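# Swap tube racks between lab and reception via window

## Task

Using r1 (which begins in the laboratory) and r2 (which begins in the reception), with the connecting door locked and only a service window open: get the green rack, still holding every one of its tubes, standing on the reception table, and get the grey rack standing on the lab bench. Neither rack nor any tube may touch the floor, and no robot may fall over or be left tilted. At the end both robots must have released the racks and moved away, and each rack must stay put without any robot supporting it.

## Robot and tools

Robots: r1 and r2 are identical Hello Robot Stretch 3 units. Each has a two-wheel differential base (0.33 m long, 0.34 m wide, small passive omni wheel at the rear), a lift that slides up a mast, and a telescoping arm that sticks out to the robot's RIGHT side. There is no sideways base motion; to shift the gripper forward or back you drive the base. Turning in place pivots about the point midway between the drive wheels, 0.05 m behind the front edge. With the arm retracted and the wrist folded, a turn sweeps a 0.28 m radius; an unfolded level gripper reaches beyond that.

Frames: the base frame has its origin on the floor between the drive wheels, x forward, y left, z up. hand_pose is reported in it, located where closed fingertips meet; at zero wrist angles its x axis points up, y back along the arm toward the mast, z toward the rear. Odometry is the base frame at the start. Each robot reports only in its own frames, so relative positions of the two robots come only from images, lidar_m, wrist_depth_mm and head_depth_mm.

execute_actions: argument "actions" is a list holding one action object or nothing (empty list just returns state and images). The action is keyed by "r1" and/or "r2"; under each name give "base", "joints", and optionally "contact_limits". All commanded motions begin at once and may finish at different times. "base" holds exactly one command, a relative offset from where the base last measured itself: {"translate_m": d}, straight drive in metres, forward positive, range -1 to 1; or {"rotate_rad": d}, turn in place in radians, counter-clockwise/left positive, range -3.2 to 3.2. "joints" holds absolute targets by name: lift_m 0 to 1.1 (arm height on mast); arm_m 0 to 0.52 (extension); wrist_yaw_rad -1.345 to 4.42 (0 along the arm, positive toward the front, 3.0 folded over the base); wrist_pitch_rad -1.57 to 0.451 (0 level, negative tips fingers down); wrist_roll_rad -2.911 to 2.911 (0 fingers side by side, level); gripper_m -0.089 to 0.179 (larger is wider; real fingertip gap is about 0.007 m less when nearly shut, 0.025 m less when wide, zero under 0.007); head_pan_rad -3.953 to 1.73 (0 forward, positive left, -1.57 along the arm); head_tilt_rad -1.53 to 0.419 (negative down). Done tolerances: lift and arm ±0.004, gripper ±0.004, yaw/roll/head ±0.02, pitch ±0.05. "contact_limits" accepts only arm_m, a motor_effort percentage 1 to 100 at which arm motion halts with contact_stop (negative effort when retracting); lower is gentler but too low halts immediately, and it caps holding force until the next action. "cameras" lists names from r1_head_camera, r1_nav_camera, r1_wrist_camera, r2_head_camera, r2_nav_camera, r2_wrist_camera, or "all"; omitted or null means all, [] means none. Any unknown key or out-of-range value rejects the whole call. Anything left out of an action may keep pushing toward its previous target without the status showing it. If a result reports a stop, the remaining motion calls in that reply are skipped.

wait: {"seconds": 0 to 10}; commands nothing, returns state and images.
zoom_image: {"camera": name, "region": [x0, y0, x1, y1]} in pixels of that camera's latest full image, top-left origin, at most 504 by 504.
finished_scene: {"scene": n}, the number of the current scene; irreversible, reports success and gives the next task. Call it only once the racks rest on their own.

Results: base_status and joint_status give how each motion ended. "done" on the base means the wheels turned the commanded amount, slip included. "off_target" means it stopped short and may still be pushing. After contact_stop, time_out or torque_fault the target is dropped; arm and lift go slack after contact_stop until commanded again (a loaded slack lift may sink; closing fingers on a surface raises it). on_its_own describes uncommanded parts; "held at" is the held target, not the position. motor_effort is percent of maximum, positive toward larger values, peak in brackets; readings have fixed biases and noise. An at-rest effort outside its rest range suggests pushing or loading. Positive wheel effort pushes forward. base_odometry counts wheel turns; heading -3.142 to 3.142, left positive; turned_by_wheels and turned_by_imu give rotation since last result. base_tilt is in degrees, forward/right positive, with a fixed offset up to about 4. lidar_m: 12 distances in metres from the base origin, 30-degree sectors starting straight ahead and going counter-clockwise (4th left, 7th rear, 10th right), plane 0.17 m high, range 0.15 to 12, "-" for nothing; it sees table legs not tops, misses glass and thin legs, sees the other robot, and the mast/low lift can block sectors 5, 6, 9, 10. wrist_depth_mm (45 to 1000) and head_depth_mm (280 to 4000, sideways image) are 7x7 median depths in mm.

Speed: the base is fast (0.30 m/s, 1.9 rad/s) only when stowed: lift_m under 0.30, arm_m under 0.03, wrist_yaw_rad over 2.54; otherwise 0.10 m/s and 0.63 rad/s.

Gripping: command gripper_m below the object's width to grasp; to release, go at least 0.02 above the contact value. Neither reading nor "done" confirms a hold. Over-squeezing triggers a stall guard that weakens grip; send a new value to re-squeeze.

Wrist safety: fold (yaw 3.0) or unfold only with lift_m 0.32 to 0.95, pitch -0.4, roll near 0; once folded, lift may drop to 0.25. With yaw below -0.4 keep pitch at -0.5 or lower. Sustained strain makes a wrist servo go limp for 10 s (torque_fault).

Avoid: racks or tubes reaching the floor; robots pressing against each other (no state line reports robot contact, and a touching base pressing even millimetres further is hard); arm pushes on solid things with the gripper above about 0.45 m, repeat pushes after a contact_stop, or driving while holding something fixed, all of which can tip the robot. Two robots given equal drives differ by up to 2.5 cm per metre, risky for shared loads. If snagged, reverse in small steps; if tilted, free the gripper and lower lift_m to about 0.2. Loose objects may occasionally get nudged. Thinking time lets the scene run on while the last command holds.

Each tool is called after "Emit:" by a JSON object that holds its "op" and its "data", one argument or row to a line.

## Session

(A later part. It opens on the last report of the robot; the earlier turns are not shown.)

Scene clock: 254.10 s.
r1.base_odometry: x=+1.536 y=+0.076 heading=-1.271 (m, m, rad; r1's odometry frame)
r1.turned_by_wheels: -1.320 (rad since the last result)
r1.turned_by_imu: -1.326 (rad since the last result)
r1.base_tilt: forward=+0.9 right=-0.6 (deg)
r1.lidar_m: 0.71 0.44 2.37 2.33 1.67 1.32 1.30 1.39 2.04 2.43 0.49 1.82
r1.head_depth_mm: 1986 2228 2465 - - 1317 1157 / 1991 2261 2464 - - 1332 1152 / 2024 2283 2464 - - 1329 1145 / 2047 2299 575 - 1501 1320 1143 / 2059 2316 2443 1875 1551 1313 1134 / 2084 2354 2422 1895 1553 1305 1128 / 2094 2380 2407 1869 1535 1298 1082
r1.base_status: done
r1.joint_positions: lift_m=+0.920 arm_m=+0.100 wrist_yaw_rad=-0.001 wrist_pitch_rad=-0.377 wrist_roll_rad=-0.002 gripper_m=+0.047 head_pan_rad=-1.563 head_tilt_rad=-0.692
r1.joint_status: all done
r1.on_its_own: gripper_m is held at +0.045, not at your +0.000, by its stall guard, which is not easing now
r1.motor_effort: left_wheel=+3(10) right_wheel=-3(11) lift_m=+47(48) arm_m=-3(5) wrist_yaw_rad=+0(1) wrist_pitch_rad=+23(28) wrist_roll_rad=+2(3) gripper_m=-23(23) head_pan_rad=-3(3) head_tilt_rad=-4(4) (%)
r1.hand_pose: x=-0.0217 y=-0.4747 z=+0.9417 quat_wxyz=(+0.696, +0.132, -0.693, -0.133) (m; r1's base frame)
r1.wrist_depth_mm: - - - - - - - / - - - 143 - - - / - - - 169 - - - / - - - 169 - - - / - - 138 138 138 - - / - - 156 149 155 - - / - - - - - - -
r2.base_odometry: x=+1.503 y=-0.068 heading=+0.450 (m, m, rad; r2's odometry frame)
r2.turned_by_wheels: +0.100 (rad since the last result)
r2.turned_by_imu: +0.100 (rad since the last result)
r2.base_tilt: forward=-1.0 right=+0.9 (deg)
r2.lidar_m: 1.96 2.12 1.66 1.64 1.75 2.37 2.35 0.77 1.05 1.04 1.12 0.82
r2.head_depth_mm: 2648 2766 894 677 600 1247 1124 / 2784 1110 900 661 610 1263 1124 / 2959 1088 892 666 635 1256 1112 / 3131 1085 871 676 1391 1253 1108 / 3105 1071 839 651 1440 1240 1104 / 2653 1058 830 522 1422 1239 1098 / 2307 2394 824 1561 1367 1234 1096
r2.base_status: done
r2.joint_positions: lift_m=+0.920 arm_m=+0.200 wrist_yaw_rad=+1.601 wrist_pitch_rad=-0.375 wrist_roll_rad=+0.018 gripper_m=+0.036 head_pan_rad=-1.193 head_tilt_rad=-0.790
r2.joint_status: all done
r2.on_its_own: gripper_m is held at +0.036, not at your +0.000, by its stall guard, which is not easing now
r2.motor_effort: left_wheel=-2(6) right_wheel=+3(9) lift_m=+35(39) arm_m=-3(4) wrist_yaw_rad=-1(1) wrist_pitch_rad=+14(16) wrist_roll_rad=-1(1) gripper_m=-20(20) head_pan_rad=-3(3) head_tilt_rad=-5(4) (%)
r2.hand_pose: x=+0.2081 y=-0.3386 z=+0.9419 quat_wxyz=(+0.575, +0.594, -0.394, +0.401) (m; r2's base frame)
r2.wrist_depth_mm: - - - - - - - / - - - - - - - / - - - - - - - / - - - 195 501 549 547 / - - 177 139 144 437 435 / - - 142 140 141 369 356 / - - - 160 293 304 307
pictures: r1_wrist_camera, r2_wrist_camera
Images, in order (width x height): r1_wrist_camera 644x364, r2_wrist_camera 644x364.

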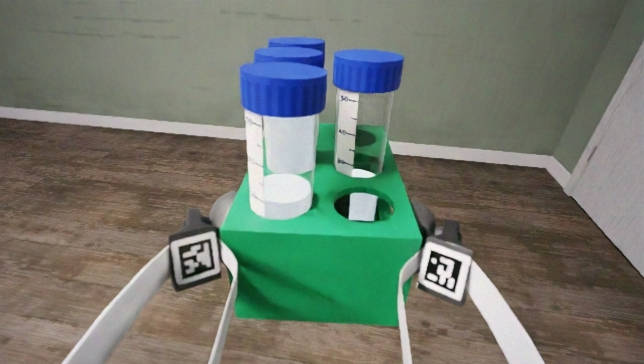

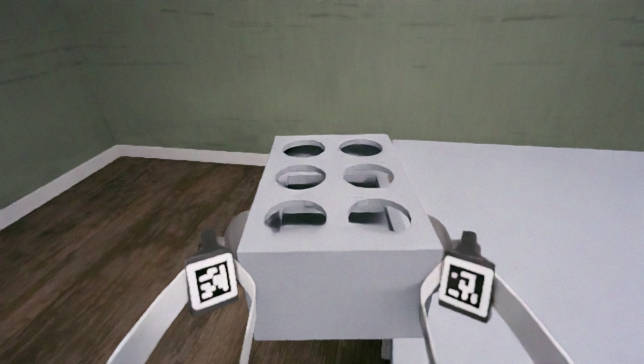

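Emit:
{"op": "execute_actions", "data": {
  "actions": [
    {"r1":{"base":{"translate_m":-0.58},"joints":{"arm_m":0.02}},"r2":{"base":{"translate_m":-0.85},"joints":{"arm_m":0.02,"wrist_yaw_rad":0}}}
  ],
  "cameras": ["r1_wrist_camera","r2_wrist_camera"]
}}

Emit:
{"op": "execute_actions", "data": {
  "actions": [
    {"r1":{"base":{"rotate_rad":-1.66},"joints":{"head_tilt_rad":-0.5}},"r2":{"base":{"translate_m":-0.8},"joints":{"head_pan_rad":-2.6,"head_tilt_rad":-0.5}}}
  ]
}}

Scene clock: 270.30 s.
r1.base_odometry: x=+1.364 y=+0.630 heading=-1.270 (m, m, rad; r1's odometry frame)
r1.turned_by_wheels: +0.000 (rad since the last result)
r1.turned_by_imu: -0.002 (rad since the last result)
r1.base_tilt: forward=+0.7 right=-0.7 (deg)
r1.lidar_m: 0.98 1.00 2.43 2.03 0.93 0.73 0.72 0.77 1.16 2.37 2.54 0.98
r1.head_depth_mm: 1917 2180 2353 2036 - - 1113 / 1948 2203 2407 2034 - - 1108 / 1977 2222 2420 1947 - - 1124 / 1991 2240 2428 441 - - 1117 / 2002 2268 2454 1946 1549 1316 1132 / 2022 2297 2425 1881 1544 1303 1129 / 2053 2312 2421 1877 1533 1295 1122
r1.base_status: done
r1.joint_positions: lift_m=+0.920 arm_m=+0.020 wrist_yaw_rad=+0.000 wrist_pitch_rad=-0.377 wrist_roll_rad=-0.002 gripper_m=+0.047 head_pan_rad=-1.563 head_tilt_rad=-0.692
r1.joint_status: all done
r1.on_its_own: gripper_m is held at +0.045, not at your +0.000, by its stall guard, which is not easing now
r1.motor_effort: left_wheel=+3(4) right_wheel=-3(10) lift_m=+46(46) arm_m=-3(5) wrist_yaw_rad=+1(1) wrist_pitch_rad=+22(21) wrist_roll_rad=+2(2) gripper_m=-22(23) head_pan_rad=-3(3) head_tilt_rad=-4(4) (%)
r1.hand_pose: x=-0.0216 y=-0.3947 z=+0.9417 quat_wxyz=(+0.696, +0.133, -0.693, -0.133) (m; r1's base frame)
r1.wrist_depth_mm: - - - - - - 974 / - - - 144 - - 925 / - - - 170 - - 896 / - - - 169 - - 952 / - - 138 138 138 - 905 / - - 155 149 156 - 888 / - - - - - - 870
r2.base_odometry: x=+0.737 y=-0.437 heading=+0.449 (m, m, rad; r2's odometry frame)
r2.turned_by_wheels: +0.000 (rad since the last result)
r2.turned_by_imu: +0.004 (rad since the last result)
r2.base_tilt: forward=-0.9 right=+0.9 (deg)
r2.lidar_m: 2.80 2.23 1.73 1.72 1.87 1.53 1.52 1.63 2.43 0.95 0.33 1.52
r2.head_depth_mm: 2563 2732 922 - - - 1115 / 2699 2692 858 709 1469 - 1121 / 2871 2685 857 698 1395 1270 1119 / 3021 1083 845 691 590 916 1107 / 3067 1067 840 687 612 1250 1111 / 3255 1049 830 685 1339 1243 1100 / 3135 1043 825 677 1392 1242 1092
r2.base_status: done
r2.joint_positions: lift_m=+0.920 arm_m=+0.020 wrist_yaw_rad=+0.002 wrist_pitch_rad=-0.375 wrist_roll_rad=+0.018 gripper_m=+0.036 head_pan_rad=-1.193 head_tilt_rad=-0.790
r2.joint_status: all done
r2.on_its_own: gripper_m is held at +0.036, not at your +0.000, by its stall guard, which is not easing now
r2.motor_effort: left_wheel=-2(5) right_wheel=+3(4) lift_m=+36(35) arm_m=-3(3) wrist_yaw_rad=-2(2) wrist_pitch_rad=+14(14) wrist_roll_rad=-1(1) gripper_m=-20(20) head_pan_rad=-3(3) head_tilt_rad=-5(5) (%)
r2.hand_pose: x=-0.0211 y=-0.3950 z=+0.9421 quat_wxyz=(+0.689, +0.131, -0.700, -0.133) (m; r2's base frame)
r2.wrist_depth_mm: - - - - - - - / - - - - - - - / 834 817 826 800 - - - / 594 567 581 195 - - - / 464 456 177 140 145 - - / 381 377 142 140 140 - - / 321 321 318 160 - - -
pictures: r1_wrist_camera, r2_wrist_camera
Images, in order (width x height): r1_wrist_camera 644x364, r2_wrist_camera 644x364.

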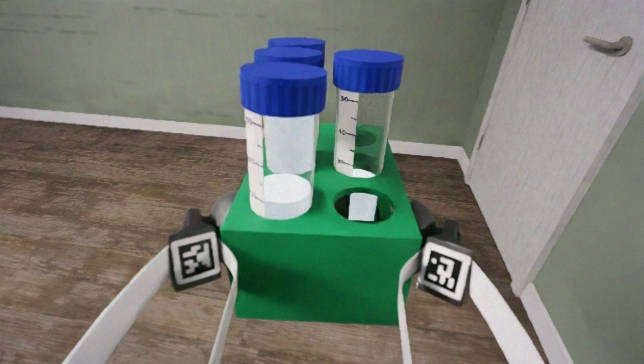

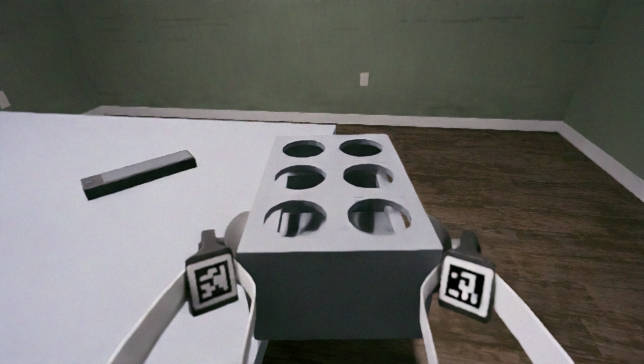

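Scene clock: 279.40 s.
r1.base_odometry: x=+1.364 y=+0.630 heading=-2.930 (m, m, rad; r1's odometry frame)
r1.turned_by_wheels: -1.660 (rad since the last result)
r1.turned_by_imu: -1.668 (rad since the last result)
r1.base_tilt: forward=+0.7 right=-0.6 (deg)
r1.lidar_m: 2.37 2.48 0.98 1.15 0.98 2.48 2.40 1.00 0.75 0.72 0.76 1.05
r1.head_depth_mm: - - - 942 702 - - / - - - 936 719 - - / - - 3373 925 688 - - / - 3264 3750 913 472 - - / - - 3487 903 677 1027 1177 / - - 3663 895 670 1028 1169 / - - 3566 886 665 1028 1169
r1.base_status: done
r1.joint_positions: lift_m=+0.920 arm_m=+0.020 wrist_yaw_rad=+0.000 wrist_pitch_rad=-0.377 wrist_roll_rad=-0.002 gripper_m=+0.047 head_pan_rad=-1.563 head_tilt_rad=-0.507
r1.joint_status: all done
r1.on_its_own: gripper_m is held at +0.045, not at your +0.000, by its stall guard, which is not easing now
r1.motor_effort: left_wheel=+4(8) right_wheel=-3(7) lift_m=+47(46) arm_m=-3(3) wrist_yaw_rad=+0(0) wrist_pitch_rad=+22(22) wrist_roll_rad=+2(3) gripper_m=-23(23) head_pan_rad=-3(3) head_tilt_rad=+3(14) (%)
r1.hand_pose: x=-0.0216 y=-0.3947 z=+0.9417 quat_wxyz=(+0.696, +0.133, -0.693, -0.133) (m; r1's base frame)
r1.wrist_depth_mm: - - - - - - 424 / - 804 709 144 734 - 421 / 536 538 509 170 572 557 464 / 402 406 396 170 409 438 490 / 336 329 138 139 138 343 352 / 728 726 155 149 156 320 317 / 852 840 796 776 785 747 730
r2.base_odometry: x=+0.017 y=-0.785 heading=+0.449 (m, m, rad; r2's odometry frame)
r2.turned_by_wheels: +0.000 (rad since the last result)
r2.turned_by_imu: +0.003 (rad since the last result)
r2.base_tilt: forward=-1.0 right=+1.0 (deg)
r2.lidar_m: 2.36 2.35 1.82 1.81 0.93 0.74 0.73 0.78 1.17 2.93 1.26 0.95
r2.head_depth_mm: - 1503 3086 910 680 949 1039 / - - 1187 900 699 1053 1125 / - - 3557 889 746 1166 - / - - 1304 878 1155 1300 - / 3487 3917 1272 877 1298 1422 - / 978 1077 1142 952 1481 - - / 980 1106 1235 1479 1682 - -
r2.base_status: done
r2.joint_positions: lift_m=+0.920 arm_m=+0.020 wrist_yaw_rad=+0.002 wrist_pitch_rad=-0.375 wrist_roll_rad=+0.018 gripper_m=+0.036 head_pan_rad=-2.593 head_tilt_rad=-0.507
r2.joint_status: all done
r2.on_its_own: gripper_m is held at +0.036, not at your +0.000, by its stall guard, which is not easing now
r2.motor_effort: left_wheel=-2(5) right_wheel=+4(3) lift_m=+35(35) arm_m=-3(3) wrist_yaw_rad=-2(2) wrist_pitch_rad=+13(13) wrist_roll_rad=-1(1) gripper_m=-20(20) head_pan_rad=-4(37) head_tilt_rad=+4(30) (%)
r2.hand_pose: x=-0.0211 y=-0.3950 z=+0.9421 quat_wxyz=(+0.689, +0.131, -0.700, -0.133) (m; r2's base frame)
r2.wrist_depth_mm: - - - - - - - / - - - - - - - / - - - - - - - / - - - 194 - - - / - - 177 139 144 - - / - - 142 141 140 - - / - - - 159 - - -
pictures: r1_head_camera (sideways: a quarter turn clockwise sets it upright), r1_nav_camera (sideways: a quarter turn counterclockwise sets it upright), r1_wrist_camera, r2_head_camera (sideways: a quarter turn clockwise sets it upright), r2_nav_camera (sideways: a quarter turn counterclockwise sets it upright), r2_wrist_camera
Images, in order (width x height): r1_head_camera 896x504, r1_nav_camera 672x504, r1_wrist_camera 644x364, r2_head_camera 896x504, r2_nav_camera 672x504, r2_wrist_camera 644x364.

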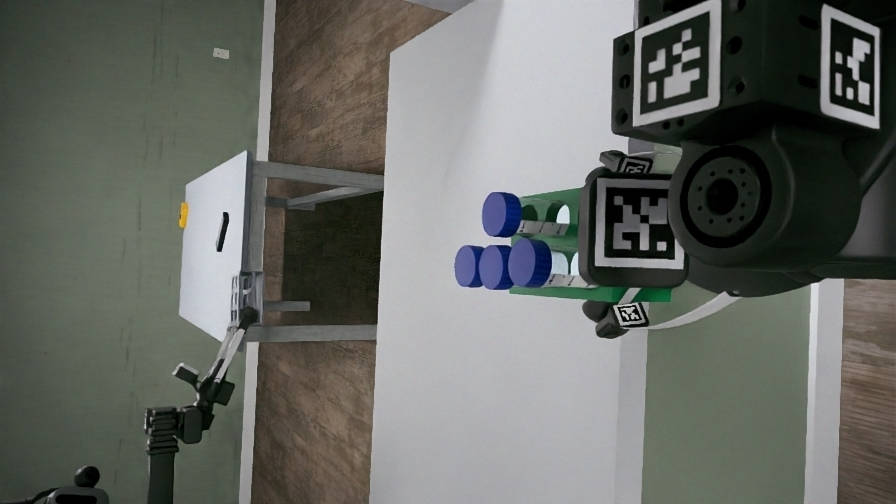

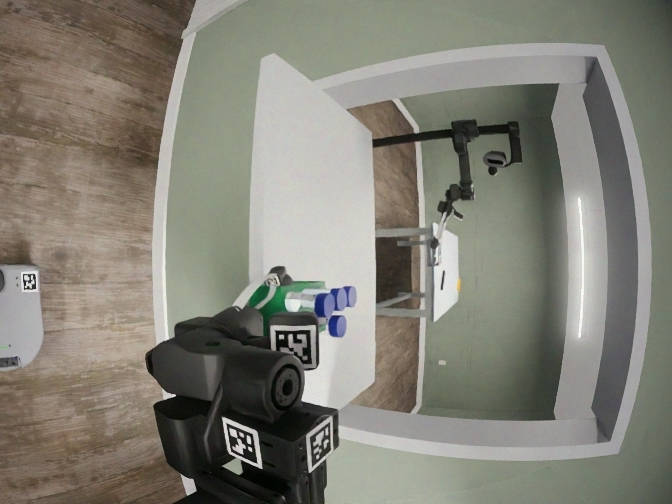

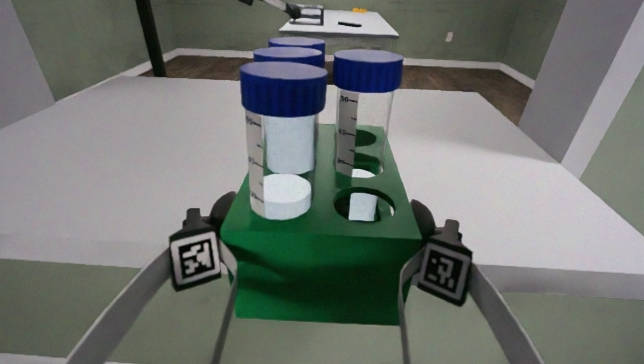

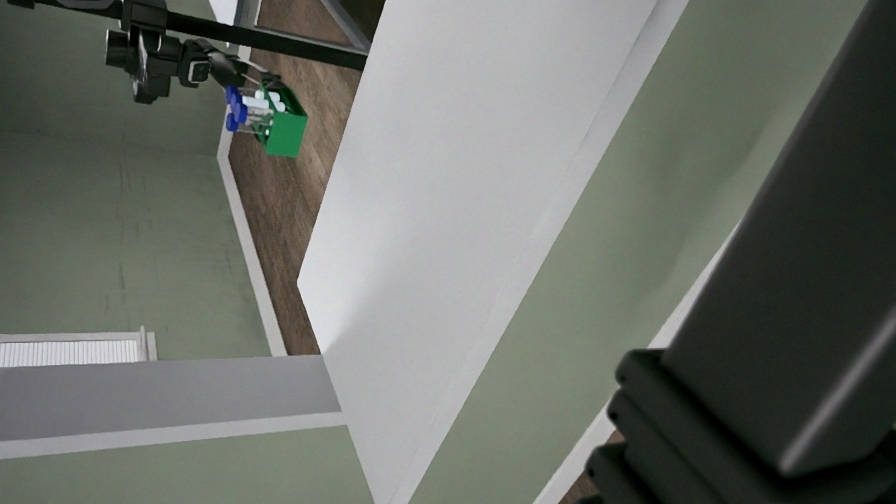

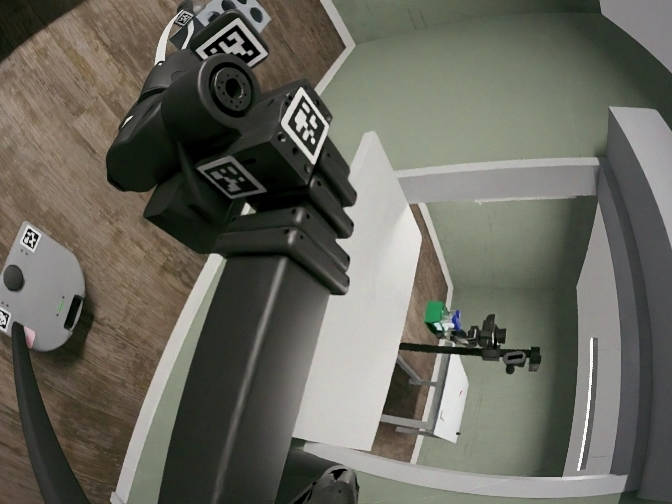

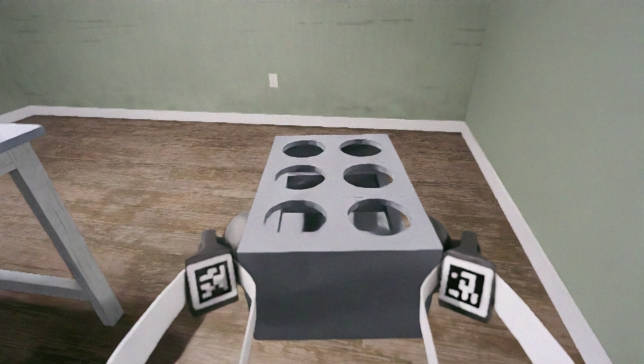

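Emit:
{"op": "execute_actions", "data": {
  "actions": [
    {"r1":{"joints":{"arm_m":0.37,"lift_m":0.877}},"r2":{"base":{"rotate_rad":-1.68},"joints":{"head_pan_rad":-1.0,"head_tilt_rad":-0.5,"lift_m":0.9}}}
  ],
  "cameras": ["r1_wrist_camera","r2_wrist_camera","r2_head_camera"]
}}

Scene clock: 291.60 s.
r1.base_odometry: x=+1.364 y=+0.630 heading=-2.930 (m, m, rad; r1's odometry frame)
r1.turned_by_wheels: +0.000 (rad since the last result)
r1.turned_by_imu: +0.000 (rad since the last result)
r1.base_tilt: forward=+0.7 right=-0.7 (deg)
r1.lidar_m: 2.37 2.47 0.98 1.15 0.98 2.47 2.40 1.00 0.75 0.72 0.75 1.05
r1.head_depth_mm: - - - 945 - - 1195 / - - - - 655 1025 1188 / - - 3769 - 686 1026 1183 / - 3261 3736 - 681 1028 1182 / - - 3451 902 676 1028 1171 / - - 3632 892 670 1028 1167 / - - 3357 884 665 1028 1162
r1.base_status: not commanded
r1.joint_positions: lift_m=+0.877 arm_m=+0.370 wrist_yaw_rad=+0.000 wrist_pitch_rad=-0.377 wrist_roll_rad=-0.002 gripper_m=+0.047 head_pan_rad=-1.563 head_tilt_rad=-0.507
r1.joint_status: all done
r1.on_its_own: gripper_m is held at +0.045, not at your +0.000, by its stall guard, which is not easing now
r1.motor_effort: left_wheel=+3(3) right_wheel=-3(4) lift_m=+33(44) arm_m=+5(7) wrist_yaw_rad=+0(0) wrist_pitch_rad=+22(22) wrist_roll_rad=+3(3) gripper_m=-23(23) head_pan_rad=-3(3) head_tilt_rad=+2(4) (%)
r1.hand_pose: x=-0.0216 y=-0.7441 z=+0.8992 quat_wxyz=(+0.696, +0.133, -0.693, -0.133) (m; r1's base frame)
r1.wrist_depth_mm: 602 - - - - - - / - - - 143 - - - / 428 434 419 170 460 - - / 327 328 315 169 329 352 357 / 262 268 138 139 137 279 283 / 218 222 156 150 156 235 235 / 195 190 193 189 196 198 200
r2.base_odometry: x=+0.017 y=-0.785 heading=-1.231 (m, m, rad; r2's odometry frame)
r2.turned_by_wheels: -1.680 (rad since the last result)
r2.turned_by_imu: -1.657 (rad since the last result)
r2.base_tilt: forward=-1.0 right=+1.0 (deg)
r2.lidar_m: 2.93 1.29 0.96 0.95 2.54 1.86 1.81 0.97 0.75 0.73 0.76 1.05
r2.head_depth_mm: 1391 2652 3649 904 680 949 1074 / - 1623 3218 893 675 1012 1156 / - - 1222 882 720 1119 1220 / - - 1017 877 1079 1255 1241 / 3974 - 1274 867 1204 1377 1230 / 3359 3611 1184 898 1357 1450 1225 / 943 1028 1103 972 1541 1446 1216
r2.base_status: done
r2.joint_positions: lift_m=+0.900 arm_m=+0.020 wrist_yaw_rad=+0.001 wrist_pitch_rad=-0.374 wrist_roll_rad=+0.018 gripper_m=+0.036 head_pan_rad=-1.007 head_tilt_rad=-0.507
r2.joint_status: all done
r2.on_its_own: gripper_m is held at +0.036, not at your +0.000, by its stall guard, which is not easing now
r2.motor_effort: left_wheel=+2(5) right_wheel=-3(6) lift_m=+20(33) arm_m=-4(3) wrist_yaw_rad=-1(2) wrist_pitch_rad=+14(13) wrist_roll_rad=-1(1) gripper_m=-20(20) head_pan_rad=+2(35) head_tilt_rad=+4(3) (%)
r2.hand_pose: x=-0.0212 y=-0.3950 z=+0.9229 quat_wxyz=(+0.689, +0.131, -0.701, -0.133) (m; r2's base frame)
r2.wrist_depth_mm: - - - - 409 396 393 / 587 - - 800 443 433 425 / 566 595 574 475 479 470 463 / 420 419 417 195 505 515 510 / 346 334 177 139 144 568 555 / 757 741 142 140 141 628 640 / 887 852 831 160 733 741 722
pictures: r1_wrist_camera, r2_head_camera (sideways: a quarter turn clockwise sets it upright), r2_wrist_camera
Images, in order (width x height): r1_wrist_camera 644x364, r2_head_camera 896x504, r2_wrist_camera 644x364.

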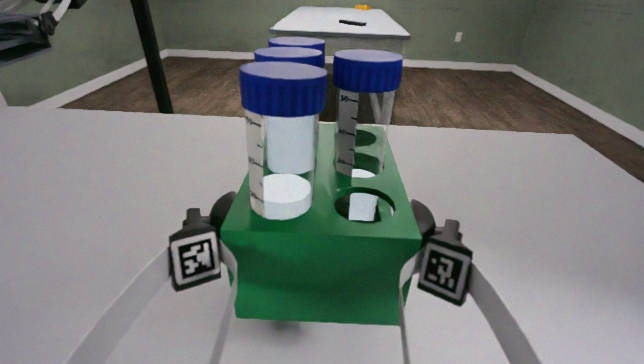

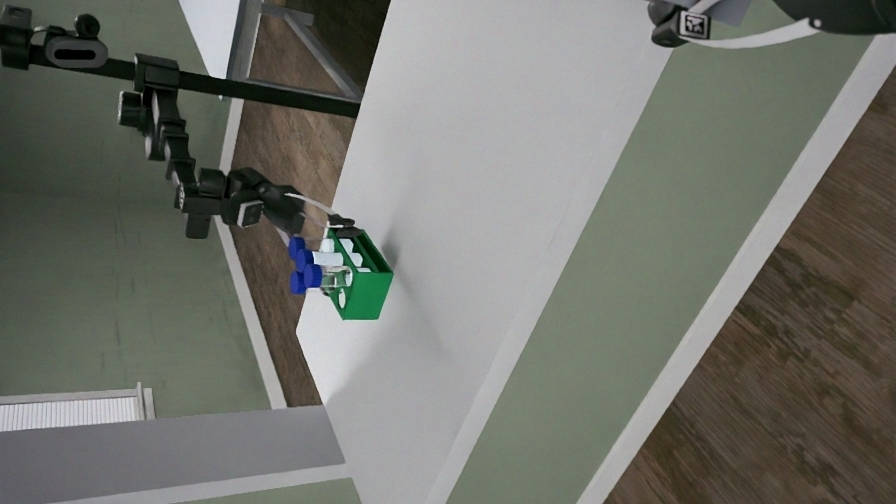

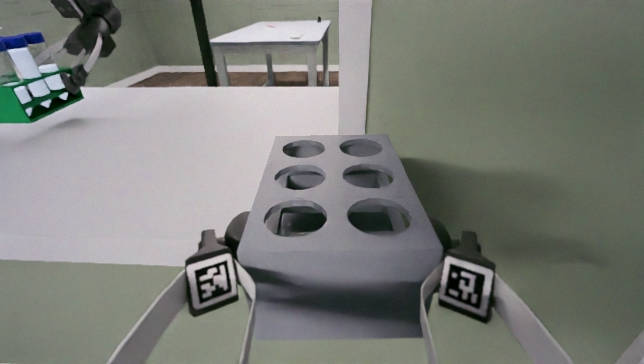

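Emit:
{"op": "execute_actions", "data": {
  "actions": [
    {"r1":{"joints":{"lift_m":0.848}},"r2":{"base":{"translate_m":0.27},"joints":{"arm_m":0.15,"lift_m":0.878}}}
  ],
  "cameras": ["r1_wrist_camera","r2_wrist_camera","r2_head_camera"]
}}

Scene clock: 306.43 s.
r1.base_odometry: x=+1.364 y=+0.630 heading=-2.930 (m, m, rad; r1's odometry frame)
r1.turned_by_wheels: +0.000 (rad since the last result)
r1.turned_by_imu: +0.000 (rad since the last result)
r1.base_tilt: forward=+0.6 right=-0.8 (deg)
r1.lidar_m: 2.37 2.48 0.98 1.15 0.98 2.47 2.40 1.01 0.75 0.72 0.75 1.04
r1.head_depth_mm: - - - 941 727 - - / - - - 988 - 1049 1185 / - - 3504 - 686 1024 1192 / - 3292 3754 801 669 1027 1180 / - - 3467 904 676 1027 1175 / 1428 1468 1639 892 669 1027 1164 / - - 3557 882 665 1030 1163
r1.base_status: not commanded
r1.joint_positions: lift_m=+0.848 arm_m=+0.370 wrist_yaw_rad=+0.000 wrist_pitch_rad=-0.377 wrist_roll_rad=-0.002 gripper_m=+0.047 head_pan_rad=-1.563 head_tilt_rad=-0.507
r1.joint_status: all done
r1.on_its_own: gripper_m is held at +0.045, not at your +0.000, by its stall guard, which is not easing now
r1.motor_effort: left_wheel=+3(3) right_wheel=-3(3) lift_m=+32(30) arm_m=+5(5) wrist_yaw_rad=+0(0) wrist_pitch_rad=+22(22) wrist_roll_rad=+3(3) gripper_m=-23(23) head_pan_rad=-3(3) head_tilt_rad=+2(3) (%)
r1.hand_pose: x=-0.0216 y=-0.7441 z=+0.8702 quat_wxyz=(+0.696, +0.133, -0.693, -0.133) (m; r1's base frame)
r1.wrist_depth_mm: - 440 - - - - - / 348 416 468 143 - - - / 363 371 352 170 397 404 440 / 276 278 269 169 282 297 303 / 220 224 137 139 138 237 241 / 186 187 156 149 156 197 198 / 162 161 163 161 165 168 169
r2.base_odometry: x=+0.107 y=-1.039 heading=-1.230 (m, m, rad; r2's odometry frame)
r2.turned_by_wheels: +0.000 (rad since the last result)
r2.turned_by_imu: +0.000 (rad since the last result)
r2.base_tilt: forward=-0.9 right=+0.9 (deg)
r2.lidar_m: 2.67 2.79 1.09 0.92 2.91 2.14 2.07 1.02 0.76 0.73 0.77 1.06
r2.head_depth_mm: - 1466 1112 900 678 938 1061 / - - 3605 835 678 1025 1162 / - - 3625 860 718 1130 1218 / - - 3499 875 1085 1272 1232 / 828 910 1008 867 1218 1388 1232 / 816 911 1021 899 1351 1455 1218 / 881 987 1125 1307 1553 1463 1215
r2.base_status: done
r2.joint_positions: lift_m=+0.878 arm_m=+0.150 wrist_yaw_rad=+0.001 wrist_pitch_rad=-0.374 wrist_roll_rad=+0.018 gripper_m=+0.036 head_pan_rad=-1.007 head_tilt_rad=-0.507
r2.joint_status: all done
r2.on_its_own: gripper_m is held at +0.036, not at your +0.000, by its stall guard, which is not easing now
r2.motor_effort: left_wheel=+2(6) right_wheel=-3(5) lift_m=+20(20) arm_m=+4(3) wrist_yaw_rad=-1(2) wrist_pitch_rad=+13(13) wrist_roll_rad=-1(0) gripper_m=-20(20) head_pan_rad=+2(2) head_tilt_rad=+2(3) (%)
r2.hand_pose: x=-0.0213 y=-0.5243 z=+0.9009 quat_wxyz=(+0.689, +0.131, -0.701, -0.133) (m; r2's base frame)
r2.wrist_depth_mm: - - - - - - 328 / - 441 - - - - 328 / 493 402 505 505 498 454 335 / 381 370 370 196 322 353 358 / 293 291 177 139 144 281 272 / 239 239 142 141 141 234 230 / 207 202 195 160 187 196 195
pictures: r1_wrist_camera, r2_head_camera (sideways: a quarter turn clockwise sets it upright), r2_wrist_camera
Images, in order (width x height): r1_wrist_camera 644x364, r2_head_camera 896x504, r2_wrist_camera 644x364.

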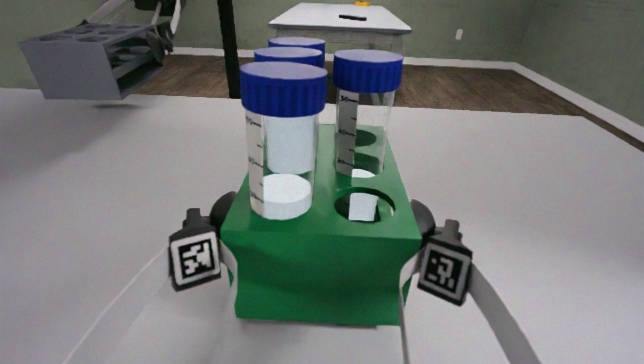

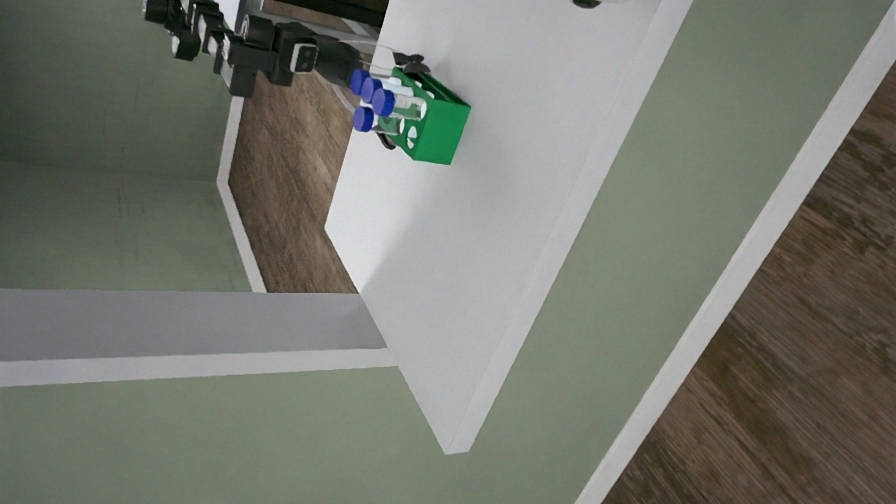

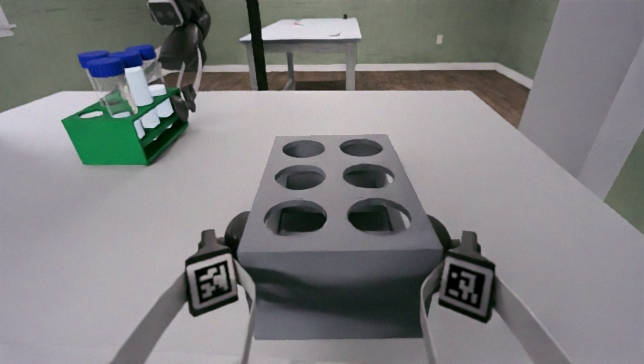

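Emit:
{"op": "execute_actions", "data": {
  "actions": [
    {"r1":{"joints":{"lift_m":0.841}},"r2":{"joints":{"arm_m":0.36,"lift_m":0.86,"head_pan_rad":-1.35}}}
  ],
  "cameras": ["r1_wrist_camera","r2_wrist_camera","r2_head_camera"]
}}

Scene clock: 313.80 s.
r1.base_odometry: x=+1.364 y=+0.630 heading=-2.930 (m, m, rad; r1's odometry frame)
r1.turned_by_wheels: +0.000 (rad since the last result)
r1.turned_by_imu: +0.000 (rad since the last result)
r1.base_tilt: forward=+0.7 right=-0.7 (deg)
r1.lidar_m: 2.37 2.48 0.97 1.15 0.99 2.47 2.39 1.00 0.75 0.72 0.75 1.04
r1.head_depth_mm: - - - 943 728 - - / - - - 1011 - 1048 1184 / - - 3358 - 685 1025 1188 / - 3239 3753 803 659 1026 1180 / - - 3455 905 675 1029 1176 / 1428 1570 3025 889 670 1027 1170 / - 1426 1097 809 665 1029 1162
r1.base_status: not commanded
r1.joint_positions: lift_m=+0.841 arm_m=+0.370 wrist_yaw_rad=+0.000 wrist_pitch_rad=-0.370 wrist_roll_rad=-0.002 gripper_m=+0.047 head_pan_rad=-1.563 head_tilt_rad=-0.507
r1.joint_status: all done
r1.on_its_own: gripper_m is held at +0.045, not at your +0.000, by its stall guard, which is not easing now
r1.motor_effort: left_wheel=+3(3) right_wheel=-3(4) lift_m=+31(34) arm_m=+5(5) wrist_yaw_rad=+0(0) wrist_pitch_rad=+19(22) wrist_roll_rad=+3(2) gripper_m=-23(23) head_pan_rad=-3(3) head_tilt_rad=+3(2) (%)
r1.hand_pose: x=-0.0216 y=-0.7449 z=+0.8648 quat_wxyz=(+0.696, +0.130, -0.694, -0.130) (m; r1's base frame)
r1.wrist_depth_mm: 318 - - - - - - / 288 - 464 142 - - - / 284 361 344 170 386 390 430 / 267 271 262 168 271 291 295 / 215 218 138 139 138 230 234 / 180 182 156 150 156 191 191 / 157 155 158 159 160 162 164
r2.base_odometry: x=+0.107 y=-1.039 heading=-1.230 (m, m, rad; r2's odometry frame)
r2.turned_by_wheels: +0.000 (rad since the last result)
r2.turned_by_imu: +0.001 (rad since the last result)
r2.base_tilt: forward=-1.0 right=+1.0 (deg)
r2.lidar_m: 2.67 2.78 1.09 0.92 2.90 2.14 2.08 1.02 0.75 0.73 0.76 1.06
r2.head_depth_mm: - - 3675 - 670 969 1133 / - 2935 3431 - 663 1005 1162 / 1469 2878 3616 884 670 1054 1183 / - 1509 1124 880 690 1099 1210 / - - 3234 836 710 1155 1220 / - - 3386 858 731 1215 1218 / - - 3393 853 1075 1279 1210
r2.base_status: not commanded
r2.joint_positions: lift_m=+0.860 arm_m=+0.360 wrist_yaw_rad=+0.001 wrist_pitch_rad=-0.374 wrist_roll_rad=+0.018 gripper_m=+0.036 head_pan_rad=-1.343 head_tilt_rad=-0.507
r2.joint_status: all done
r2.on_its_own: gripper_m is held at +0.036, not at your +0.000, by its stall guard, which is not easing now
r2.motor_effort: left_wheel=+2(2) right_wheel=-3(3) lift_m=+21(21) arm_m=+4(9) wrist_yaw_rad=-1(1) wrist_pitch_rad=+13(13) wrist_roll_rad=-1(1) gripper_m=-20(20) head_pan_rad=-3(26) head_tilt_rad=+3(4) (%)
r2.hand_pose: x=-0.0213 y=-0.7343 z=+0.8829 quat_wxyz=(+0.689, +0.131, -0.701, -0.133) (m; r2's base frame)
r2.wrist_depth_mm: - 418 - - - - - / - 417 - - - - - / 328 434 460 449 444 435 - / 272 331 332 195 291 317 316 / 261 262 177 140 144 252 248 / 215 215 143 141 141 211 205 / 184 182 175 160 168 176 175
pictures: r1_wrist_camera, r2_head_camera (sideways: a quarter turn clockwise sets it upright), r2_wrist_camera
Images, in order (width x height): r1_wrist_camera 644x364, r2_head_camera 896x504, r2_wrist_camera 644x364.

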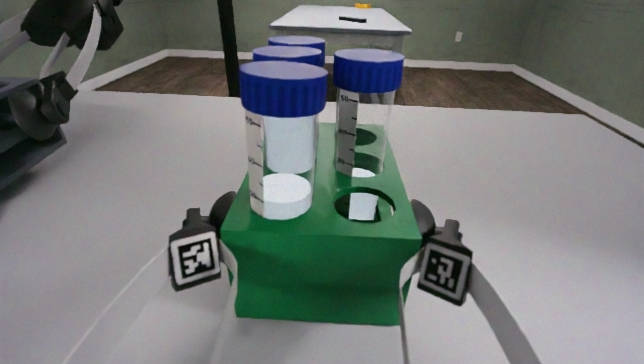

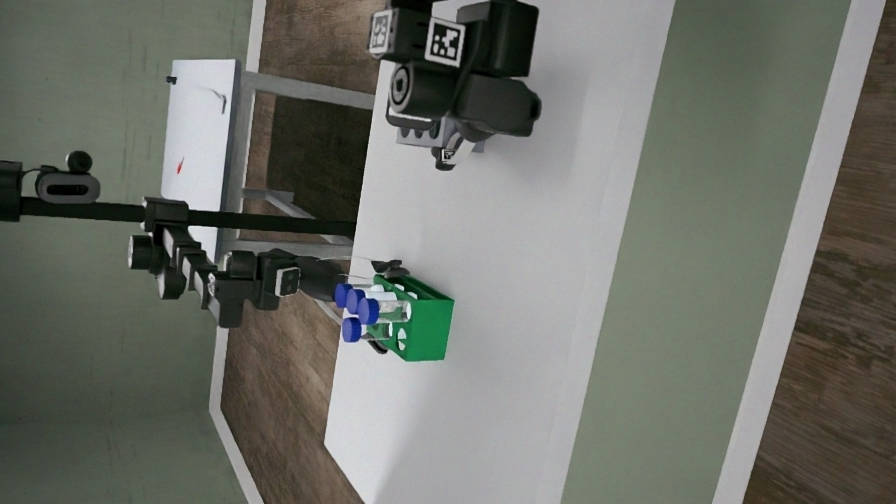

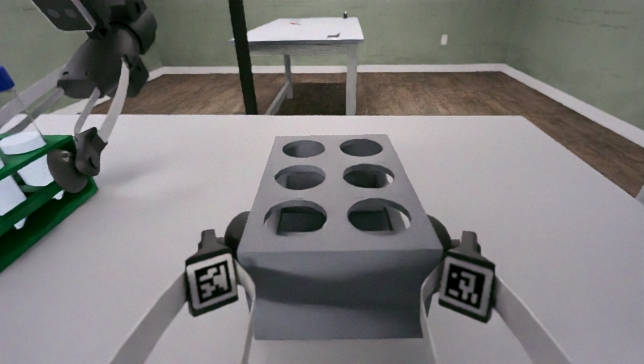

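Emit:
{"op": "execute_actions", "data": {
  "actions": [
    {"r1":{"joints":{"lift_m":0.835}},"r2":{"joints":{"lift_m":0.84}}}
  ],
  "cameras": ["r1_wrist_camera","r2_wrist_camera"]
}}

Scene clock: 319.13 s.
r1.base_odometry: x=+1.364 y=+0.630 heading=-2.930 (m, m, rad; r1's odometry frame)
r1.turned_by_wheels: +0.000 (rad since the last result)
r1.turned_by_imu: +0.000 (rad since the last result)
r1.base_tilt: forward=+0.8 right=-0.7 (deg)
r1.lidar_m: 2.37 2.48 0.97 1.15 0.98 2.48 2.40 1.00 0.75 0.72 0.75 1.05
r1.head_depth_mm: - - - 942 726 - - / - - - 989 - 1049 1182 / - - 3321 - 665 1023 1189 / - 3278 3799 816 658 1027 1181 / - - 3478 905 676 1026 1172 / 1427 1589 3033 890 671 1028 1169 / - - 1097 814 665 1030 1164
r1.base_status: not commanded
r1.joint_positions: lift_m=+0.835 arm_m=+0.370 wrist_yaw_rad=+0.000 wrist_pitch_rad=-0.354 wrist_roll_rad=-0.001 gripper_m=+0.047 head_pan_rad=-1.563 head_tilt_rad=-0.507
r1.joint_status: all done
r1.on_its_own: gripper_m is held at +0.045, not at your +0.000, by its stall guard, which is not easing now
r1.motor_effort: left_wheel=+3(3) right_wheel=-3(3) lift_m=+29(28) arm_m=+5(5) wrist_yaw_rad=+0(1) wrist_pitch_rad=+12(19) wrist_roll_rad=+1(2) gripper_m=-23(23) head_pan_rad=-3(3) head_tilt_rad=+3(3) (%)
r1.hand_pose: x=-0.0216 y=-0.7466 z=+0.8624 quat_wxyz=(+0.696, +0.125, -0.696, -0.125) (m; r1's base frame)
r1.wrist_depth_mm: 342 - - - - - - / 445 - - 142 - - - / 264 367 350 169 387 401 442 / 269 273 261 169 271 290 295 / 215 218 137 138 138 229 233 / 178 179 156 150 155 189 190 / 155 153 155 157 157 160 161
r2.base_odometry: x=+0.107 y=-1.039 heading=-1.230 (m, m, rad; r2's odometry frame)
r2.turned_by_wheels: +0.000 (rad since the last result)
r2.turned_by_imu: +0.000 (rad since the last result)
r2.base_tilt: forward=-1.0 right=+1.0 (deg)
r2.lidar_m: 2.67 2.79 1.09 0.92 2.92 2.14 2.08 1.02 0.76 0.73 0.77 1.06
r2.head_depth_mm: - - 3583 - 655 968 1138 / - 2897 3451 1035 653 1004 1160 / 1467 2838 3606 903 670 1053 1183 / - 1511 1132 882 694 1105 1210 / - - 3263 838 707 1147 1233 / - - 3409 861 726 1214 1215 / - - 3419 852 1071 1281 1211
r2.base_status: not commanded
r2.joint_positions: lift_m=+0.840 arm_m=+0.360 wrist_yaw_rad=+0.001 wrist_pitch_rad=-0.360 wrist_roll_rad=+0.018 gripper_m=+0.036 head_pan_rad=-1.343 head_tilt_rad=-0.507
r2.joint_status: all done
r2.on_its_own: gripper_m is held at +0.036, not at your +0.000, by its stall guard, which is not easing now
r2.motor_effort: left_wheel=+2(2) right_wheel=-3(4) lift_m=+19(20) arm_m=+4(4) wrist_yaw_rad=-1(1) wrist_pitch_rad=+8(13) wrist_roll_rad=-1(1) gripper_m=-20(20) head_pan_rad=-4(4) head_tilt_rad=+3(4) (%)
r2.hand_pose: x=-0.0213 y=-0.7360 z=+0.8664 quat_wxyz=(+0.690, +0.126, -0.702, -0.128) (m; r2's base frame)
r2.wrist_depth_mm: - 416 - - - - - / 350 - - - - - - / 275 398 422 415 409 406 - / 268 308 301 194 262 290 287 / 240 239 177 139 144 228 225 / 196 194 143 140 140 190 186 / 165 164 160 156 156 159 159
pictures: r1_wrist_camera, r2_wrist_camera
Images, in order (width x height): r1_wrist_camera 644x364, r2_wrist_camera 644x364.

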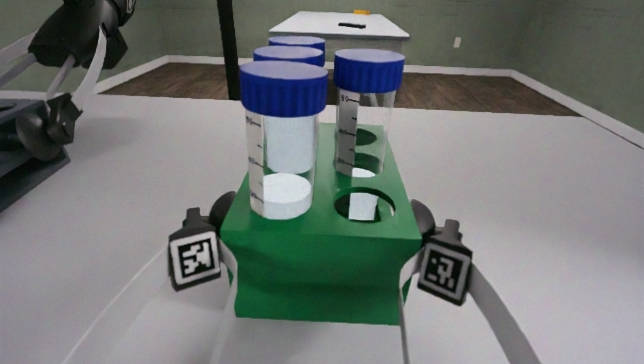

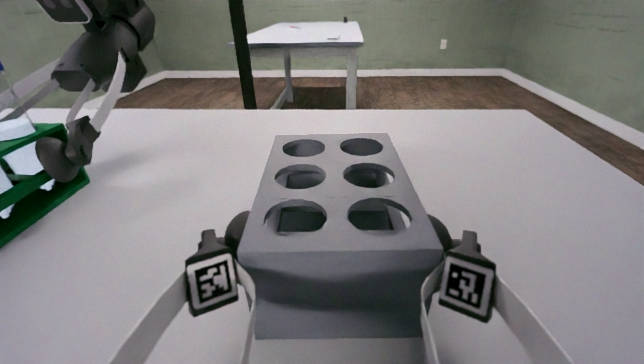

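Emit:
{"op": "execute_actions", "data": {
  "actions": [
    {"r1":{"joints":{"gripper_m":0.145}},"r2":{"joints":{"gripper_m":0.145}}}
  ],
  "cameras": []
}}

Emit:
{"op": "execute_actions", "data": {
  "actions": [
    {"r1":{"joints":{"arm_m":0.29}},"r2":{"joints":{"arm_m":0.28}}}
  ],
  "cameras": ["r1_wrist_camera","r2_wrist_camera"]
}}

Scene clock: 328.20 s.
r1.base_odometry: x=+1.364 y=+0.630 heading=-2.930 (m, m, rad; r1's odometry frame)
r1.turned_by_wheels: +0.000 (rad since the last result)
r1.turned_by_imu: +0.000 (rad since the last result)
r1.base_tilt: forward=+0.7 right=-0.7 (deg)
r1.lidar_m: 2.37 2.47 0.97 1.15 0.98 2.47 2.39 1.01 0.75 0.72 0.75 1.04
r1.head_depth_mm: - - - 941 725 - - / - - - 988 - 1049 1186 / - - 3356 - 665 1026 1190 / - 3271 3748 800 660 1027 1178 / - - 3451 909 676 1030 1175 / 1431 1586 1733 881 670 1028 1170 / - - 3122 814 664 1028 1160
r1.base_status: not commanded
r1.joint_positions: lift_m=+0.835 arm_m=+0.370 wrist_yaw_rad=+0.000 wrist_pitch_rad=-0.349 wrist_roll_rad=-0.001 gripper_m=+0.145 head_pan_rad=-1.563 head_tilt_rad=-0.507
r1.joint_status: all done
r1.motor_effort: left_wheel=+3(3) right_wheel=-3(3) lift_m=+29(29) arm_m=+5(5) wrist_yaw_rad=+0(0) wrist_pitch_rad=+9(12) wrist_roll_rad=+2(2) gripper_m=+0(92) head_pan_rad=-3(3) head_tilt_rad=+3(2) (%)
r1.hand_pose: x=-0.0216 y=-0.7472 z=+0.8635 quat_wxyz=(+0.697, +0.123, -0.696, -0.123) (m; r1's base frame)
r1.wrist_depth_mm: 342 - - - - - - / 455 - - 144 - - - / 271 367 354 168 398 406 446 / 271 275 263 170 275 293 298 / 214 229 145 137 198 241 233 / 185 175 159 148 155 - 191 / 149 155 156 157 159 161 162
r2.base_odometry: x=+0.107 y=-1.039 heading=-1.230 (m, m, rad; r2's odometry frame)
r2.turned_by_wheels: +0.000 (rad since the last result)
r2.turned_by_imu: +0.000 (rad since the last result)
r2.base_tilt: forward=-0.9 right=+1.0 (deg)
r2.lidar_m: 2.67 2.78 1.09 0.92 2.91 2.14 2.08 1.02 0.76 0.73 0.76 1.06
r2.head_depth_mm: - - 3710 - 657 965 1135 / - 2922 3340 954 653 1010 1158 / 1460 2896 3574 890 671 1055 1176 / - 1508 1136 874 688 1104 1201 / - - 3265 833 708 1151 1233 / - - 3444 860 731 1210 1220 / - - 3430 855 1072 1277 1205
r2.base_status: not commanded
r2.joint_positions: lift_m=+0.840 arm_m=+0.360 wrist_yaw_rad=+0.001 wrist_pitch_rad=-0.361 wrist_roll_rad=+0.018 gripper_m=+0.145 head_pan_rad=-1.343 head_tilt_rad=-0.507
r2.joint_status: all done
r2.motor_effort: left_wheel=+2(2) right_wheel=-3(3) lift_m=+19(19) arm_m=+4(5) wrist_yaw_rad=-1(2) wrist_pitch_rad=+8(8) wrist_roll_rad=-1(1) gripper_m=+0(82) head_pan_rad=-4(4) head_tilt_rad=+4(4) (%)
r2.hand_pose: x=-0.0213 y=-0.7359 z=+0.8661 quat_wxyz=(+0.690, +0.126, -0.701, -0.128) (m; r2's base frame)
r2.wrist_depth_mm: - 411 - - - - - / 351 - - - - - - / 361 400 419 414 407 396 - / 277 303 286 188 263 290 286 / 239 237 215 139 151 238 226 / 195 - 179 142 147 - 186 / 170 161 159 157 156 159 158
pictures: none
No camera images: the call's "cameras" was empty. Leave "cameras" out to get every camera's image.

Scene clock: 330.00 s.
r1.base_odometry: x=+1.364 y=+0.630 heading=-2.930 (m, m, rad; r1's odometry frame)
r1.turned_by_wheels: +0.000 (rad since the last result)
r1.turned_by_imu: +0.000 (rad since the last result)
r1.base_tilt: forward=+0.8 right=-0.7 (deg)
r1.lidar_m: 2.38 2.48 0.98 1.15 0.99 2.48 2.40 1.01 0.74 0.72 0.75 1.04
r1.head_depth_mm: - - - 940 723 - - / - - - 983 - 1049 1187 / - - 3358 1023 638 1027 1184 / - 3275 3765 829 632 1026 1184 / - - 3460 925 674 1027 1179 / 1419 1565 1681 880 671 1027 1168 / - - 3316 814 665 1030 1166
r1.base_status: not commanded
r1.joint_positions: lift_m=+0.835 arm_m=+0.290 wrist_yaw_rad=+0.000 wrist_pitch_rad=-0.349 wrist_roll_rad=-0.001 gripper_m=+0.145 head_pan_rad=-1.563 head_tilt_rad=-0.507
r1.joint_status: all done
r1.motor_effort: left_wheel=+3(3) right_wheel=-3(3) lift_m=+30(30) arm_m=-3(3) wrist_yaw_rad=+1(1) wrist_pitch_rad=+9(9) wrist_roll_rad=+2(2) gripper_m=+1(0) head_pan_rad=-3(3) head_tilt_rad=+3(4) (%)
r1.hand_pose: x=-0.0216 y=-0.6678 z=+0.8637 quat_wxyz=(+0.697, +0.123, -0.696, -0.123) (m; r1's base frame)
r1.wrist_depth_mm: - 498 - - - - - / 408 519 - 227 - - - / 308 356 382 232 393 410 449 / 260 276 279 211 278 294 299 / 216 226 222 225 227 242 234 / 186 176 184 186 186 - 192 / 149 155 156 158 160 161 162
r2.base_odometry: x=+0.107 y=-1.039 heading=-1.230 (m, m, rad; r2's odometry frame)
r2.turned_by_wheels: +0.000 (rad since the last result)
r2.turned_by_imu: +0.000 (rad since the last result)
r2.base_tilt: forward=-1.0 right=+1.0 (deg)
r2.lidar_m: 2.67 2.78 1.09 0.92 2.91 2.13 2.07 1.02 0.76 0.73 0.76 1.06
r2.head_depth_mm: - - 3631 999 - 972 1136 / - 2938 3365 875 - 1009 1160 / 1466 2846 3584 886 670 1055 1191 / - 1504 1114 880 689 1096 1205 / - - 3519 838 709 1148 1236 / - - 3464 861 725 1211 1220 / - - 3387 853 1075 1288 1216
r2.base_status: not commanded
r2.joint_positions: lift_m=+0.840 arm_m=+0.280 wrist_yaw_rad=+0.001 wrist_pitch_rad=-0.360 wrist_roll_rad=+0.018 gripper_m=+0.145 head_pan_rad=-1.343 head_tilt_rad=-0.507
r2.joint_status: all done
r2.motor_effort: left_wheel=+2(2) right_wheel=-3(2) lift_m=+19(19) arm_m=-4(3) wrist_yaw_rad=-2(1) wrist_pitch_rad=+8(8) wrist_roll_rad=-1(1) gripper_m=+1(0) head_pan_rad=-4(3) head_tilt_rad=+4(5) (%)
r2.hand_pose: x=-0.0213 y=-0.6566 z=+0.8662 quat_wxyz=(+0.690, +0.126, -0.701, -0.128) (m; r2's base frame)
r2.wrist_depth_mm: - - - - - - - / 319 - - - - - - / 288 373 422 285 377 399 328 / 278 307 300 206 263 289 285 / 239 238 235 223 224 238 226 / 195 - 192 189 189 - 187 / 170 161 163 161 160 159 158
pictures: r1_wrist_camera, r2_wrist_camera
Images, in order (width x height): r1_wrist_camera 644x364, r2_wrist_camera 644x364.

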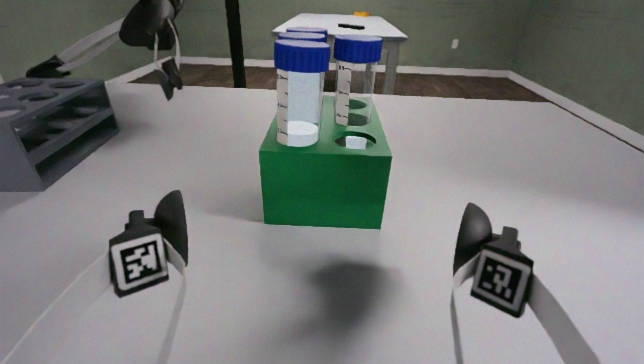

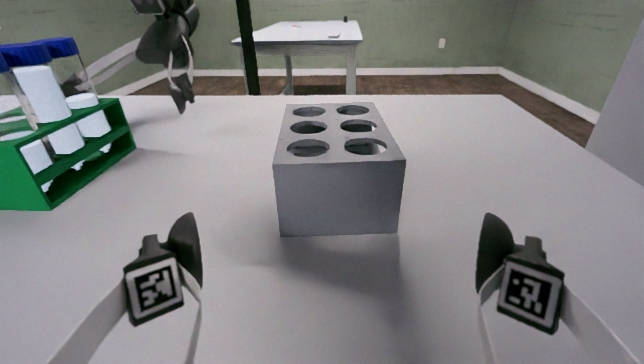

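Emit:
{"op": "execute_actions", "data": {
  "actions": [
    {"r1":{"base":{"translate_m":0.26}},"r2":{"base":{"translate_m":0.265}}}
  ],
  "cameras": ["r1_wrist_camera","r2_wrist_camera"]
}}

Scene clock: 338.33 s.
r1.base_odometry: x=+1.110 y=+0.576 heading=-2.930 (m, m, rad; r1's odometry frame)
r1.turned_by_wheels: +0.000 (rad since the last result)
r1.turned_by_imu: +0.001 (rad since the last result)
r1.base_tilt: forward=+0.7 right=-0.6 (deg)
r1.lidar_m: 2.11 2.20 3.06 0.93 1.68 2.74 2.66 1.01 0.75 0.73 0.76 1.05
r1.head_depth_mm: - - - 825 724 - - / - - 1092 890 - 1056 1196 / - 1495 3332 1021 637 1030 1184 / - - 3519 918 633 1032 1182 / - - 3714 906 676 1034 1175 / - - 3654 894 670 1035 1172 / - - 832 811 665 1036 1169
r1.base_status: done
r1.joint_positions: lift_m=+0.835 arm_m=+0.290 wrist_yaw_rad=+0.000 wrist_pitch_rad=-0.349 wrist_roll_rad=-0.001 gripper_m=+0.145 head_pan_rad=-1.563 head_tilt_rad=-0.507
r1.joint_status: not commanded
r1.motor_effort: left_wheel=+3(9) right_wheel=-3(5) lift_m=+29(30) arm_m=-3(3) wrist_yaw_rad=+1(0) wrist_pitch_rad=+9(8) wrist_roll_rad=+1(2) gripper_m=+0(0) head_pan_rad=-2(3) head_tilt_rad=+3(3) (%)
r1.hand_pose: x=-0.0216 y=-0.6678 z=+0.8637 quat_wxyz=(+0.697, +0.123, -0.696, -0.123) (m; r1's base frame)
r1.wrist_depth_mm: - - - - - 490 - / - - - - - - 402 / 323 370 358 236 396 405 270 / 273 277 265 241 289 297 262 / 216 227 222 224 228 241 225 / 186 175 184 186 187 - 190 / 150 155 156 158 159 161 163
r2.base_odometry: x=+0.195 y=-1.289 heading=-1.230 (m, m, rad; r2's odometry frame)
r2.turned_by_wheels: +0.000 (rad since the last result)
r2.turned_by_imu: +0.000 (rad since the last result)
r2.base_tilt: forward=-1.0 right=+0.9 (deg)
r2.lidar_m: 2.41 2.52 0.97 0.97 0.96 2.41 2.34 1.02 0.76 0.74 0.77 1.06
r2.head_depth_mm: - 2308 3268 994 - 973 1138 / - 2893 3593 858 - 1016 1166 / - - 3353 884 672 1060 1187 / - - 3647 875 687 1110 1213 / - - 3498 870 709 1166 1225 / 716 771 836 859 732 1224 1217 / 654 726 819 922 1084 1284 1221
r2.base_status: done
r2.joint_positions: lift_m=+0.840 arm_m=+0.280 wrist_yaw_rad=+0.001 wrist_pitch_rad=-0.360 wrist_roll_rad=+0.018 gripper_m=+0.145 head_pan_rad=-1.343 head_tilt_rad=-0.507
r2.joint_status: not commanded
r2.motor_effort: left_wheel=+2(6) right_wheel=-4(4) lift_m=+19(19) arm_m=-3(4) wrist_yaw_rad=-1(1) wrist_pitch_rad=+8(8) wrist_roll_rad=-1(1) gripper_m=+1(0) head_pan_rad=-4(3) head_tilt_rad=+4(5) (%)
r2.hand_pose: x=-0.0213 y=-0.6566 z=+0.8662 quat_wxyz=(+0.690, +0.126, -0.701, -0.128) (m; r2's base frame)
r2.wrist_depth_mm: - - - - - 478 - / - - - 255 - - 513 / 439 429 426 252 408 399 291 / 307 307 285 237 296 291 264 / 239 239 234 232 231 238 226 / 194 - 192 190 188 - 186 / 170 161 163 162 160 159 159
pictures: r1_wrist_camera, r2_wrist_camera
Images, in order (width x height): r1_wrist_camera 644x364, r2_wrist_camera 644x364.

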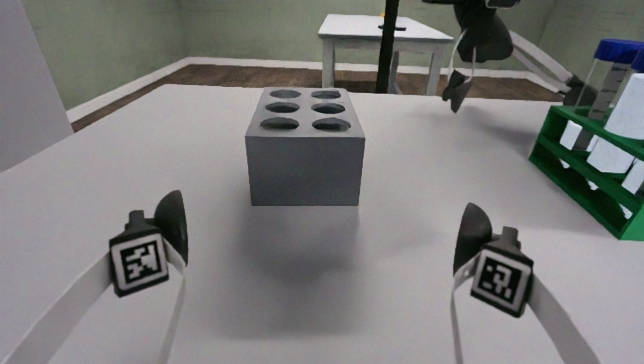

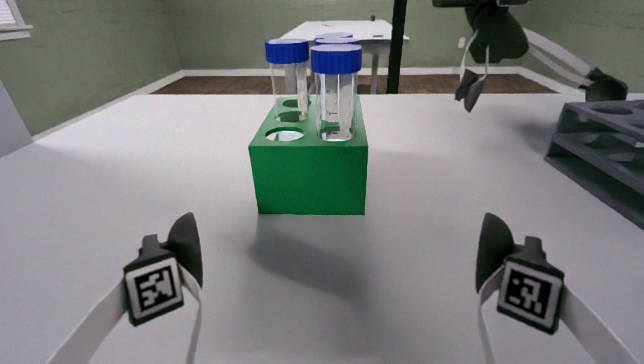

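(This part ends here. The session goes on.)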